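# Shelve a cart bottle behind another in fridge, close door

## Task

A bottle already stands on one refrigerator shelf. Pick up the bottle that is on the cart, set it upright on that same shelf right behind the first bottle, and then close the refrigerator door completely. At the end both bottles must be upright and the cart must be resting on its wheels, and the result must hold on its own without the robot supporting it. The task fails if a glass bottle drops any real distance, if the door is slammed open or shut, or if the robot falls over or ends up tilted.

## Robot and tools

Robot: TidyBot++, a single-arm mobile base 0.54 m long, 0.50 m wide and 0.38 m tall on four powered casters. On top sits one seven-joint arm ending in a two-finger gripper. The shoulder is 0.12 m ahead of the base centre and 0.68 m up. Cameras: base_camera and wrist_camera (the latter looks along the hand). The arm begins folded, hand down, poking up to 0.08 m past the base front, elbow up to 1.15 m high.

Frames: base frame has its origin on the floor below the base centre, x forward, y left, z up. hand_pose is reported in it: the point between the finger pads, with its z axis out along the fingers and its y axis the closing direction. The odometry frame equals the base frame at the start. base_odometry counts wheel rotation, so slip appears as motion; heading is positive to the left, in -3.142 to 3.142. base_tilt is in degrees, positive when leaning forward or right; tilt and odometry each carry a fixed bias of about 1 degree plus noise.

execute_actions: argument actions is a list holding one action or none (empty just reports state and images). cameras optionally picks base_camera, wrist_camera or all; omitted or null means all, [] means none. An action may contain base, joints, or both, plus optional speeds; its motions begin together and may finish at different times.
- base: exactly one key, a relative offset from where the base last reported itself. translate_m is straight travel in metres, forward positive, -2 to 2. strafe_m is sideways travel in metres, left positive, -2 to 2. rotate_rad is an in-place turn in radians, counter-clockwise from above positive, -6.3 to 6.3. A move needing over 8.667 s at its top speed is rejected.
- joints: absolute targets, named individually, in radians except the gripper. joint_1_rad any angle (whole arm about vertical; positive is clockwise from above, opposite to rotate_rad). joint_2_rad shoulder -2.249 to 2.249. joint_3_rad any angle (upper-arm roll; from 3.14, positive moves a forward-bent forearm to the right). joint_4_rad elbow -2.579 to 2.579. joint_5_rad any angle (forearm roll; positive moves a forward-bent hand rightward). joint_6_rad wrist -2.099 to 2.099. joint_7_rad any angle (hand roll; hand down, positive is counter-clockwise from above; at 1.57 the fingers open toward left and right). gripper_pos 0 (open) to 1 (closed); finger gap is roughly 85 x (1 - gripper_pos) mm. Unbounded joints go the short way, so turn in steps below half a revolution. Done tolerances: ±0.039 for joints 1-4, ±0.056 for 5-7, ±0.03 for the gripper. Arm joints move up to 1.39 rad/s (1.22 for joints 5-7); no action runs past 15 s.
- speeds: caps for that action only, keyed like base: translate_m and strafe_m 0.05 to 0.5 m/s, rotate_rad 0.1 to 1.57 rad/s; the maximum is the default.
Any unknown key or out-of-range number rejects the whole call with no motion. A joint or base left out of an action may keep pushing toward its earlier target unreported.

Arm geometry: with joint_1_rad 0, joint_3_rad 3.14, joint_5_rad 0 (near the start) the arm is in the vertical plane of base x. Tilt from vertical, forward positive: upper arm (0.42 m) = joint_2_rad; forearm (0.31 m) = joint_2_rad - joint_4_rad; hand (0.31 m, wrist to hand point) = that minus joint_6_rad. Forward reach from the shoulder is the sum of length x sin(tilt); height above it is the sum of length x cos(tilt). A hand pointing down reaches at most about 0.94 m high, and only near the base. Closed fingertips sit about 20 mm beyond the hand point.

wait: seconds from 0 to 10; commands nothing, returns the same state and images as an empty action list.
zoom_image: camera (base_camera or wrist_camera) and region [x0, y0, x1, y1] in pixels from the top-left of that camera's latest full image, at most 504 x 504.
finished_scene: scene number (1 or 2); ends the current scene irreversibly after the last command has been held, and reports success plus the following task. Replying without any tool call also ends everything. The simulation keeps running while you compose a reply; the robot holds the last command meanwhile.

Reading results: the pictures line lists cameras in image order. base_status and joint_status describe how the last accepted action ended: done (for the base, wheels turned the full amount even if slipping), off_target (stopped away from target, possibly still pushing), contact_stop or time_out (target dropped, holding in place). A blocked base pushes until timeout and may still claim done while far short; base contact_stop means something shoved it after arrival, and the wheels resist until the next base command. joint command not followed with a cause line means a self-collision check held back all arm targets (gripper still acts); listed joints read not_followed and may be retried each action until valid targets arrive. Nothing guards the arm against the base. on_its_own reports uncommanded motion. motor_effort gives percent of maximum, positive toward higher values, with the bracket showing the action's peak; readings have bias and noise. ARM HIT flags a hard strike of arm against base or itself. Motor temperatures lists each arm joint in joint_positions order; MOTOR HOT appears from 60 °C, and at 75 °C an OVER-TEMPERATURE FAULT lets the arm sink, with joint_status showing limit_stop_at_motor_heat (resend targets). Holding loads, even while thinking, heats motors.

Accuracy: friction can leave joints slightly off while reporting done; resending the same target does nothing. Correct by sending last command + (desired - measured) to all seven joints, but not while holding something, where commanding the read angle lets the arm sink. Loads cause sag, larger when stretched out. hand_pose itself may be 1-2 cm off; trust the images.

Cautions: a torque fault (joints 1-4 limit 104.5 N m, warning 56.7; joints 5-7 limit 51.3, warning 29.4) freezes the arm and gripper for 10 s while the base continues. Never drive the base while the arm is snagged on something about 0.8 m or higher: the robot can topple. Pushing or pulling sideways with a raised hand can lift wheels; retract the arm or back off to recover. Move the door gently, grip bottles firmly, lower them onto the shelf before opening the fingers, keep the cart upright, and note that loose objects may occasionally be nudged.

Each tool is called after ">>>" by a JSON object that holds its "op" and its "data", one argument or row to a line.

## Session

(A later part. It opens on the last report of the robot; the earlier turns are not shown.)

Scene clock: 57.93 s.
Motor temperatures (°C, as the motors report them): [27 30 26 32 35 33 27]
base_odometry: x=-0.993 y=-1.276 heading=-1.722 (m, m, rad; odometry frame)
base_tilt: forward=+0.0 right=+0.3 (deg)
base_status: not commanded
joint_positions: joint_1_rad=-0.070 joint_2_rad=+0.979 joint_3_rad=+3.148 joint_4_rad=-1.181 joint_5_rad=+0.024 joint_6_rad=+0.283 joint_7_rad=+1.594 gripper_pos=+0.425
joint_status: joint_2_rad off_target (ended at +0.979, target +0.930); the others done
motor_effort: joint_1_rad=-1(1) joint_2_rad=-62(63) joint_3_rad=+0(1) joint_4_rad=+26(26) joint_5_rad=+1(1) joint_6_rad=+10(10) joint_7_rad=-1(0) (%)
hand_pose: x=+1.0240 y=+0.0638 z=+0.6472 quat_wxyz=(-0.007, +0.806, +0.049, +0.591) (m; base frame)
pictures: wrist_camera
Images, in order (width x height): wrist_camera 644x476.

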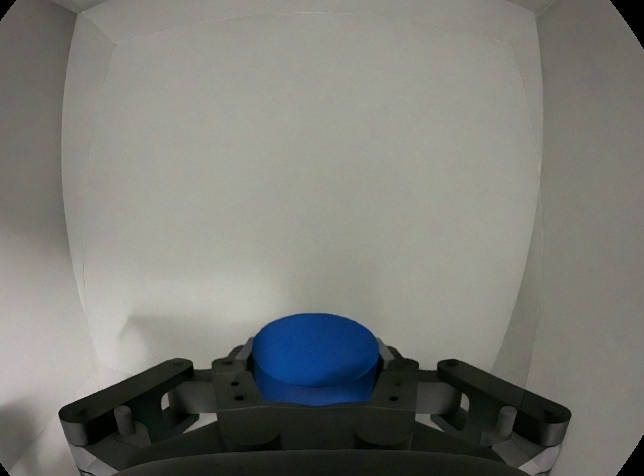

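>>> {"op": "execute_actions", "data": {
  "actions": [
    {"base":{"translate_m":-0.235},"speeds":{"translate_m":0.1},"joints":{"joint_2_rad":0.91}}
  ],
  "cameras": ["wrist_camera"]
}}

>>> {"op": "execute_actions", "data": {
  "actions": [
    {"joints":{"joint_1_rad":-0.24}}
  ]
}}

Scene clock: 61.17 s.
Motor temperatures (°C, as the motors report them): [27 30 26 32 35 33 27]
base_odometry: x=-0.958 y=-1.044 heading=-1.722 (m, m, rad; odometry frame)
base_tilt: forward=+0.0 right=+0.3 (deg)
base_status: done
joint_positions: joint_1_rad=-0.070 joint_2_rad=+0.954 joint_3_rad=+3.148 joint_4_rad=-1.181 joint_5_rad=+0.024 joint_6_rad=+0.283 joint_7_rad=+1.594 gripper_pos=+0.425
joint_status: joint_2_rad off_target (ended at +0.954, target +0.910)
motor_effort: joint_1_rad=-1(2) joint_2_rad=-60(65) joint_3_rad=+0(1) joint_4_rad=+26(27) joint_5_rad=+1(1) joint_6_rad=+10(11) joint_7_rad=+0(0) (%)
hand_pose: x=+1.0246 y=+0.0638 z=+0.6704 quat_wxyz=(-0.007, +0.798, +0.049, +0.601) (m; base frame)
pictures: wrist_camera
Images, in order (width x height): wrist_camera 644x476.

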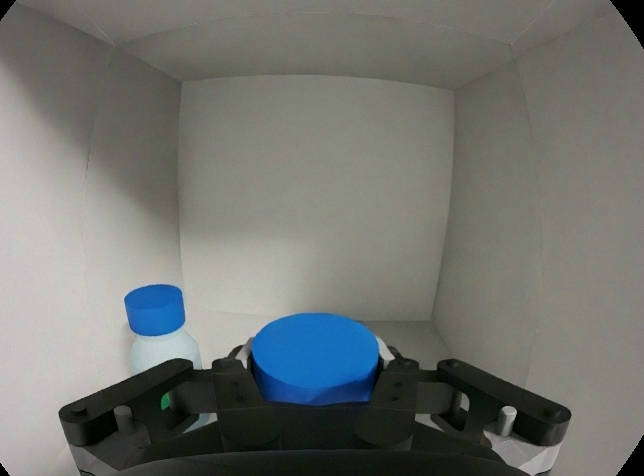

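Scene clock: 62.77 s.
Motor temperatures (°C, as the motors report them): [27 30 26 32 35 33 27]
base_odometry: x=-0.958 y=-1.044 heading=-1.722 (m, m, rad; odometry frame)
base_tilt: forward=+0.1 right=+0.3 (deg)
base_status: not commanded
joint_positions: joint_1_rad=-0.243 joint_2_rad=+0.954 joint_3_rad=+3.141 joint_4_rad=-1.181 joint_5_rad=+0.024 joint_6_rad=+0.283 joint_7_rad=+1.594 gripper_pos=+0.425
joint_status: all done
motor_effort: joint_1_rad=-1(6) joint_2_rad=-61(62) joint_3_rad=+0(2) joint_4_rad=+26(26) joint_5_rad=+1(0) joint_6_rad=+11(11) joint_7_rad=-1(0) (%)
hand_pose: x=+0.9993 y=+0.2217 z=+0.6705 quat_wxyz=(-0.062, +0.791, +0.117, +0.598) (m; base frame)
pictures: base_camera, wrist_camera
Images, in order (width x height): base_camera 644x364, wrist_camera 644x476.

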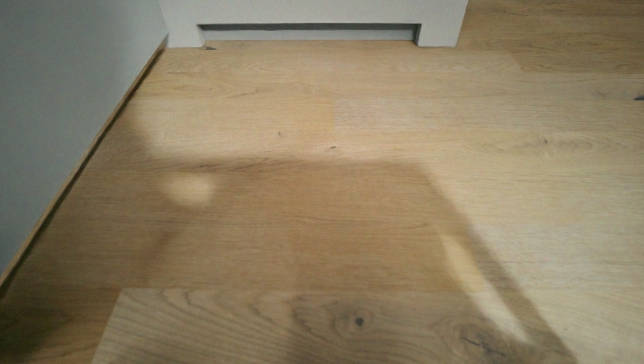

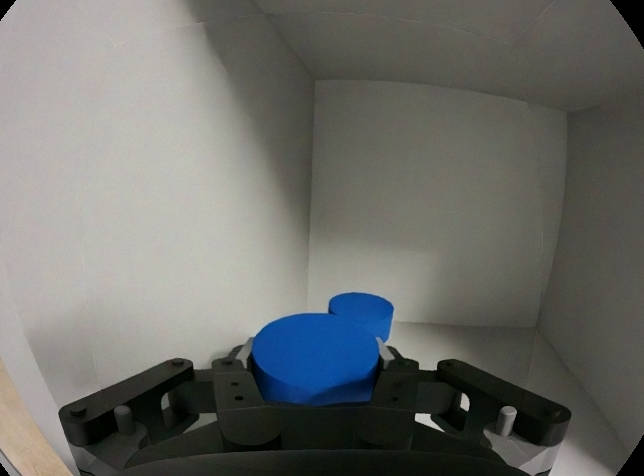

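>>> {"op": "execute_actions", "data": {
  "actions": [
    {"base":{"translate_m":0.015},"joints":{"joint_2_rad":0.95}}
  ],
  "cameras": []
}}

>>> {"op": "execute_actions", "data": {
  "actions": [
    {"joints":{"joint_2_rad":0.985}}
  ],
  "cameras": []
}}

>>> {"op": "execute_actions", "data": {
  "actions": [
    {"joints":{"gripper_pos":0}}
  ],
  "cameras": ["wrist_camera"]
}}

>>> {"op": "execute_actions", "data": {
  "actions": [
    {"joints":{"joint_2_rad":0.92}}
  ],
  "cameras": []
}}

>>> {"op": "execute_actions", "data": {
  "actions": [
    {"base":{"translate_m":-0.3},"speeds":{"translate_m":0.25}}
  ]
}}

Scene clock: 64.10 s.
Motor temperatures (°C, as the motors report them): [27 30 26 32 35 33 27]
base_odometry: x=-0.960 y=-1.059 heading=-1.722 (m, m, rad; odometry frame)
base_tilt: forward=+0.0 right=+0.4 (deg)
base_status: done
joint_positions: joint_1_rad=-0.243 joint_2_rad=+0.986 joint_3_rad=+3.141 joint_4_rad=-1.178 joint_5_rad=+0.024 joint_6_rad=+0.283 joint_7_rad=+1.594 gripper_pos=+0.425
joint_status: all done
motor_effort: joint_1_rad=-1(3) joint_2_rad=-62(63) joint_3_rad=+0(1) joint_4_rad=+26(27) joint_5_rad=+1(0) joint_6_rad=+10(11) joint_7_rad=+0(0) (%)
hand_pose: x=+0.9994 y=+0.2216 z=+0.6435 quat_wxyz=(-0.061, +0.799, +0.118, +0.586) (m; base frame)
pictures: none
No camera images: the call's "cameras" was empty. Leave "cameras" out to get every camera's image.

Scene clock: 64.77 s.
Motor temperatures (°C, as the motors report them): [27 30 26 32 35 33 27]
base_odometry: x=-0.960 y=-1.059 heading=-1.722 (m, m, rad; odometry frame)
base_tilt: forward=+0.0 right=+0.4 (deg)
base_status: not commanded
joint_positions: joint_1_rad=-0.243 joint_2_rad=+0.996 joint_3_rad=+3.141 joint_4_rad=-1.176 joint_5_rad=+0.024 joint_6_rad=+0.284 joint_7_rad=+1.594 gripper_pos=+0.425
joint_status: all done
motor_effort: joint_1_rad=-1(3) joint_2_rad=-58(62) joint_3_rad=+0(1) joint_4_rad=+23(25) joint_5_rad=+1(1) joint_6_rad=+8(11) joint_7_rad=+0(0) (%)
hand_pose: x=+0.9997 y=+0.2217 z=+0.6358 quat_wxyz=(-0.060, +0.801, +0.119, +0.584) (m; base frame)
pictures: none
No camera images: the call's "cameras" was empty. Leave "cameras" out to get every camera's image.

Scene clock: 65.87 s.
Motor temperatures (°C, as the motors report them): [27 30 26 32 35 33 27]
base_odometry: x=-0.960 y=-1.059 heading=-1.722 (m, m, rad; odometry frame)
base_tilt: forward=+0.0 right=+0.3 (deg)
base_status: not commanded
joint_positions: joint_1_rad=-0.243 joint_2_rad=+0.990 joint_3_rad=+3.141 joint_4_rad=-1.169 joint_5_rad=+0.024 joint_6_rad=+0.284 joint_7_rad=+1.594 gripper_pos=+0.000
joint_status: all done
motor_effort: joint_1_rad=+0(1) joint_2_rad=-53(59) joint_3_rad=+0(1) joint_4_rad=+21(24) joint_5_rad=+1(1) joint_6_rad=+7(9) joint_7_rad=+0(0) (%)
hand_pose: x=+1.0017 y=+0.2222 z=+0.6446 quat_wxyz=(-0.061, +0.798, +0.118, +0.588) (m; base frame)
pictures: wrist_camera
Images, in order (width x height): wrist_camera 644x476.

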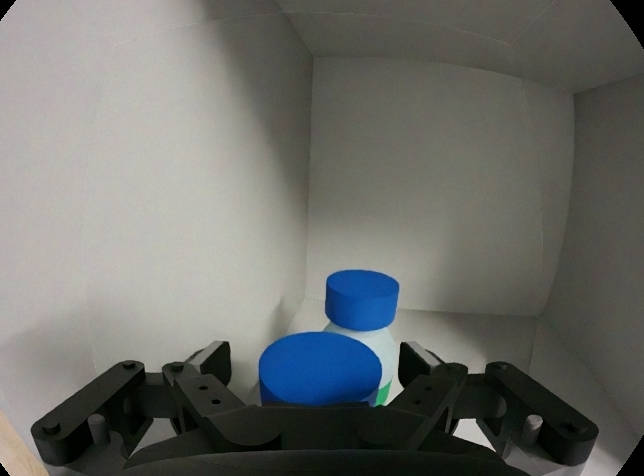

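Scene clock: 66.87 s.
Motor temperatures (°C, as the motors report them): [27 30 26 32 35 33 27]
base_odometry: x=-0.960 y=-1.059 heading=-1.722 (m, m, rad; odometry frame)
base_tilt: forward=+0.0 right=+0.3 (deg)
base_status: not commanded
joint_positions: joint_1_rad=-0.243 joint_2_rad=+0.917 joint_3_rad=+3.141 joint_4_rad=-1.163 joint_5_rad=+0.024 joint_6_rad=+0.284 joint_7_rad=+1.594 gripper_pos=+0.000
joint_status: all done
motor_effort: joint_1_rad=-1(1) joint_2_rad=-53(58) joint_3_rad=+0(0) joint_4_rad=+22(22) joint_5_rad=+1(1) joint_6_rad=+8(9) joint_7_rad=-1(1) (%)
hand_pose: x=+1.0033 y=+0.2226 z=+0.7148 quat_wxyz=(-0.064, +0.774, +0.115, +0.620) (m; base frame)
pictures: none
No camera images: the call's "cameras" was empty. Leave "cameras" out to get every camera's image.

Scene clock: 68.93 s.
Motor temperatures (°C, as the motors report them): [27 30 26 32 35 33 27]
base_odometry: x=-0.915 y=-0.762 heading=-1.722 (m, m, rad; odometry frame)
base_tilt: forward=+0.1 right=+0.3 (deg)
base_status: done
joint_positions: joint_1_rad=-0.243 joint_2_rad=+0.917 joint_3_rad=+3.141 joint_4_rad=-1.163 joint_5_rad=+0.024 joint_6_rad=+0.284 joint_7_rad=+1.594 gripper_pos=+0.000
joint_status: not commanded
motor_effort: joint_1_rad=+0(3) joint_2_rad=-53(56) joint_3_rad=+1(1) joint_4_rad=+21(23) joint_5_rad=+1(1) joint_6_rad=+8(9) joint_7_rad=+0(0) (%)
hand_pose: x=+1.0034 y=+0.2226 z=+0.7147 quat_wxyz=(-0.064, +0.774, +0.115, +0.620) (m; base frame)
pictures: base_camera, wrist_camera
Images, in order (width x height): base_camera 644x364, wrist_camera 644x476.

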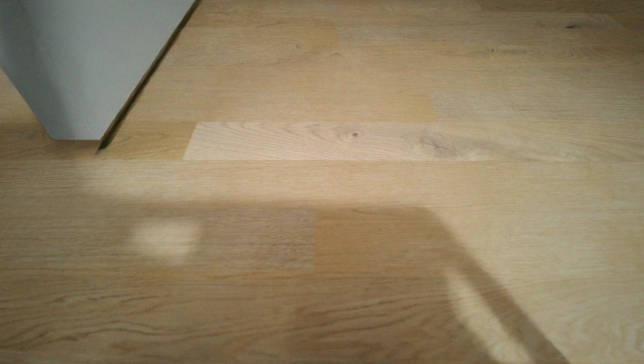

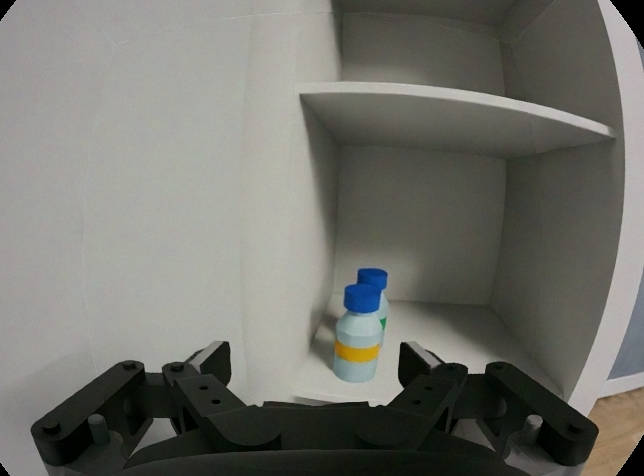

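>>> {"op": "execute_actions", "data": {
  "actions": [
    {"base":{"translate_m":-0.2},"joints":{"joint_1_rad":0,"joint_2_rad":0.2,"joint_4_rad":-2.4,"joint_6_rad":0.9,"gripper_pos":1}}
  ],
  "cameras": []
}}

>>> {"op": "execute_actions", "data": {
  "actions": [
    {"base":{"strafe_m":0.56}}
  ]
}}

>>> {"op": "execute_actions", "data": {
  "actions": [
    {"base":{"translate_m":0.32},"speeds":{"translate_m":0.3}}
  ]
}}

>>> {"op": "execute_actions", "data": {
  "actions": [
    {"base":{"strafe_m":-0.55},"speeds":{"strafe_m":0.1}}
  ]
}}

Scene clock: 72.03 s.
Motor temperatures (°C, as the motors report them): [27 30 26 32 35 33 27]
base_odometry: x=-0.885 y=-0.564 heading=-1.722 (m, m, rad; odometry frame)
base_tilt: forward=+0.0 right=+0.4 (deg)
base_status: done
joint_positions: joint_1_rad=-0.016 joint_2_rad=+0.208 joint_3_rad=+3.141 joint_4_rad=-2.381 joint_5_rad=+0.024 joint_6_rad=+0.880 joint_7_rad=+1.594 gripper_pos=+0.999
joint_status: all done
motor_effort: joint_1_rad=-1(4) joint_2_rad=-24(57) joint_3_rad=+1(1) joint_4_rad=+16(22) joint_5_rad=+1(1) joint_6_rad=+8(8) joint_7_rad=+0(0) (%)
hand_pose: x=+0.6789 y=+0.0163 z=+0.7831 quat_wxyz=(+0.000, +0.754, +0.027, +0.657) (m; base frame)
pictures: none
No camera images: the call's "cameras" was empty. Leave "cameras" out to get every camera's image.

Scene clock: 74.53 s.
Motor temperatures (°C, as the motors report them): [27 30 26 32 35 33 27]
base_odometry: x=-0.332 y=-0.648 heading=-1.721 (m, m, rad; odometry frame)
base_tilt: forward=+0.0 right=+0.4 (deg)
base_status: done
joint_positions: joint_1_rad=-0.009 joint_2_rad=+0.208 joint_3_rad=+3.141 joint_4_rad=-2.381 joint_5_rad=+0.024 joint_6_rad=+0.881 joint_7_rad=+1.594 gripper_pos=+0.999
joint_status: not commanded
motor_effort: joint_1_rad=-1(1) joint_2_rad=-24(25) joint_3_rad=+0(0) joint_4_rad=+16(16) joint_5_rad=+1(0) joint_6_rad=+8(8) joint_7_rad=+0(0) (%)
hand_pose: x=+0.6790 y=+0.0124 z=+0.7832 quat_wxyz=(+0.003, +0.754, +0.024, +0.657) (m; base frame)
pictures: base_camera, wrist_camera
Images, in order (width x height): base_camera 644x364, wrist_camera 644x476.

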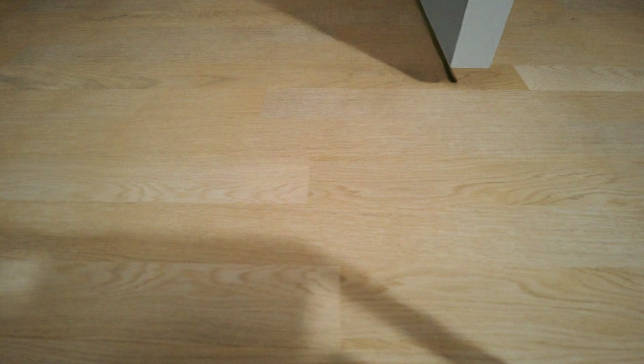

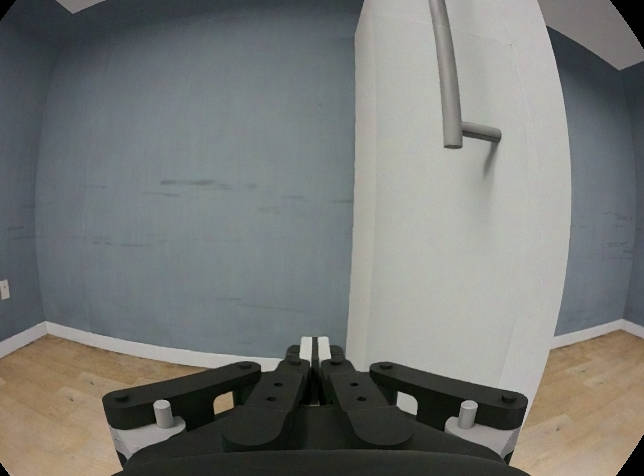

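Scene clock: 76.57 s.
Motor temperatures (°C, as the motors report them): [27 30 26 32 35 33 27]
base_odometry: x=-0.379 y=-0.965 heading=-1.721 (m, m, rad; odometry frame)
base_tilt: forward=+0.1 right=+0.4 (deg)
base_status: done
joint_positions: joint_1_rad=-0.009 joint_2_rad=+0.205 joint_3_rad=+3.141 joint_4_rad=-2.383 joint_5_rad=+0.024 joint_6_rad=+0.882 joint_7_rad=+1.594 gripper_pos=+0.999
joint_status: not commanded
motor_effort: joint_1_rad=-1(1) joint_2_rad=-24(26) joint_3_rad=+1(0) joint_4_rad=+16(17) joint_5_rad=+1(1) joint_6_rad=+8(8) joint_7_rad=+0(0) (%)
hand_pose: x=+0.6781 y=+0.0124 z=+0.7843 quat_wxyz=(+0.003, +0.753, +0.024, +0.658) (m; base frame)
pictures: base_camera, wrist_camera
Images, in order (width x height): base_camera 644x364, wrist_camera 644x476.

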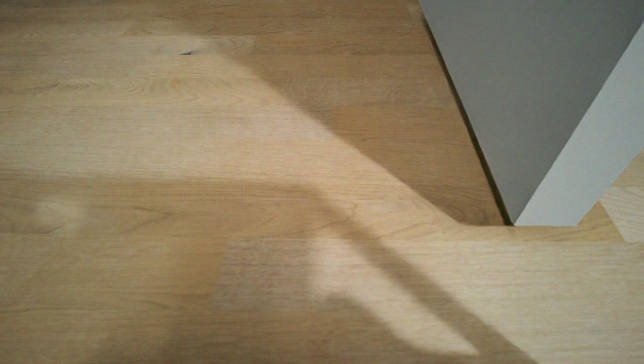

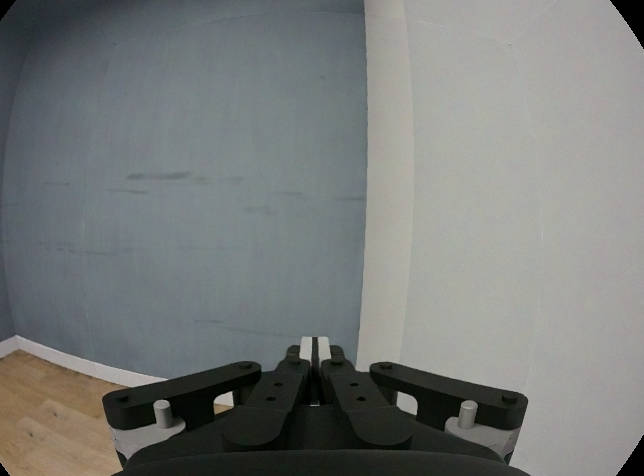

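Scene clock: 82.63 s.
Motor temperatures (°C, as the motors report them): [27 30 26 32 35 33 27]
base_odometry: x=-0.923 y=-0.882 heading=-1.721 (m, m, rad; odometry frame)
base_tilt: forward=+0.1 right=+0.4 (deg)
base_status: done
joint_positions: joint_1_rad=-0.006 joint_2_rad=+0.205 joint_3_rad=+3.133 joint_4_rad=-2.384 joint_5_rad=+0.025 joint_6_rad=+0.882 joint_7_rad=+1.594 gripper_pos=+0.999
joint_status: not commanded
motor_effort: joint_1_rad=-1(8) joint_2_rad=-24(25) joint_3_rad=+1(9) joint_4_rad=+16(18) joint_5_rad=+1(4) joint_6_rad=+9(8) joint_7_rad=+0(0) (%)
hand_pose: x=+0.6777 y=+0.0155 z=+0.7841 quat_wxyz=(+0.000, +0.753, +0.026, +0.657) (m; base frame)
pictures: base_camera, wrist_camera
Images, in order (width x height): base_camera 644x364, wrist_camera 644x476.

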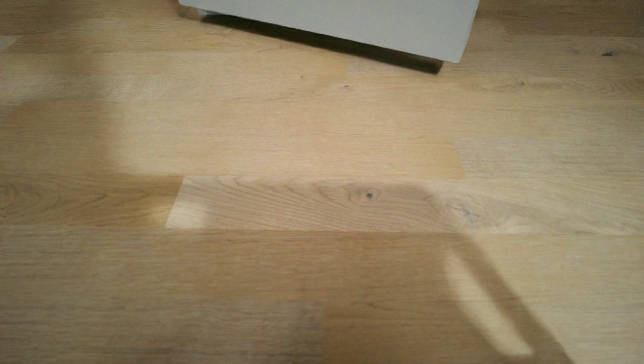

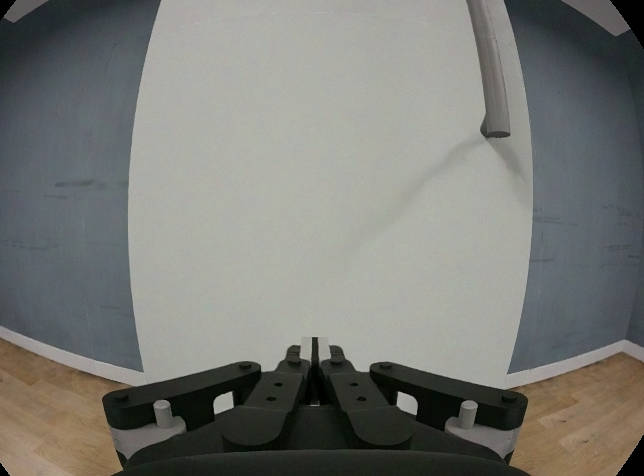

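>>> {"op": "execute_actions", "data": {
  "actions": [
    {"base":{"translate_m":0.26},"speeds":{"translate_m":0.07}}
  ]
}}

Scene clock: 87.00 s.
Motor temperatures (°C, as the motors report them): [27 30 26 32 35 33 27]
base_odometry: x=-0.963 y=-1.139 heading=-1.721 (m, m, rad; odometry frame)
base_tilt: forward=+0.0 right=+0.3 (deg)
base_status: done
joint_positions: joint_1_rad=-0.006 joint_2_rad=+0.203 joint_3_rad=+3.133 joint_4_rad=-2.385 joint_5_rad=+0.025 joint_6_rad=+0.882 joint_7_rad=+1.594 gripper_pos=+0.999
joint_status: not commanded
motor_effort: joint_1_rad=-1(0) joint_2_rad=-24(26) joint_3_rad=+1(0) joint_4_rad=+16(17) joint_5_rad=+2(1) joint_6_rad=+8(8) joint_7_rad=+0(1) (%)
hand_pose: x=+0.6774 y=+0.0155 z=+0.7846 quat_wxyz=(+0.000, +0.753, +0.026, +0.658) (m; base frame)
pictures: base_camera, wrist_camera
Images, in order (width x height): base_camera 644x364, wrist_camera 644x476.

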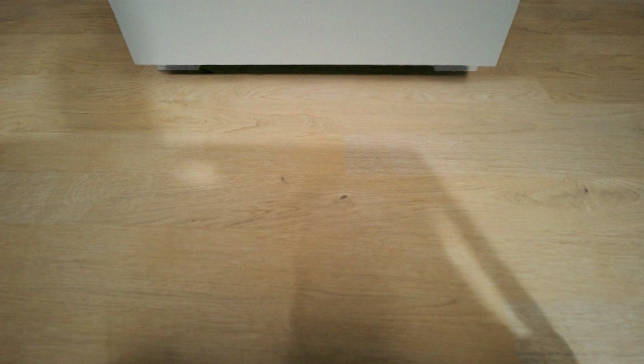

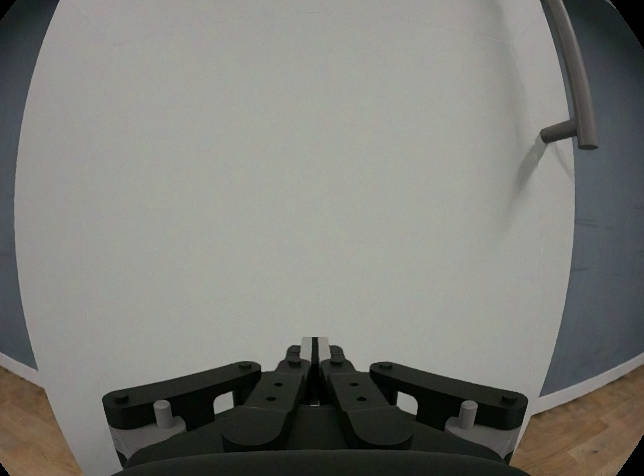

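>>> {"op": "finished_scene", "data": {
  "scene": 2
}}

The scene is finished: the task was done.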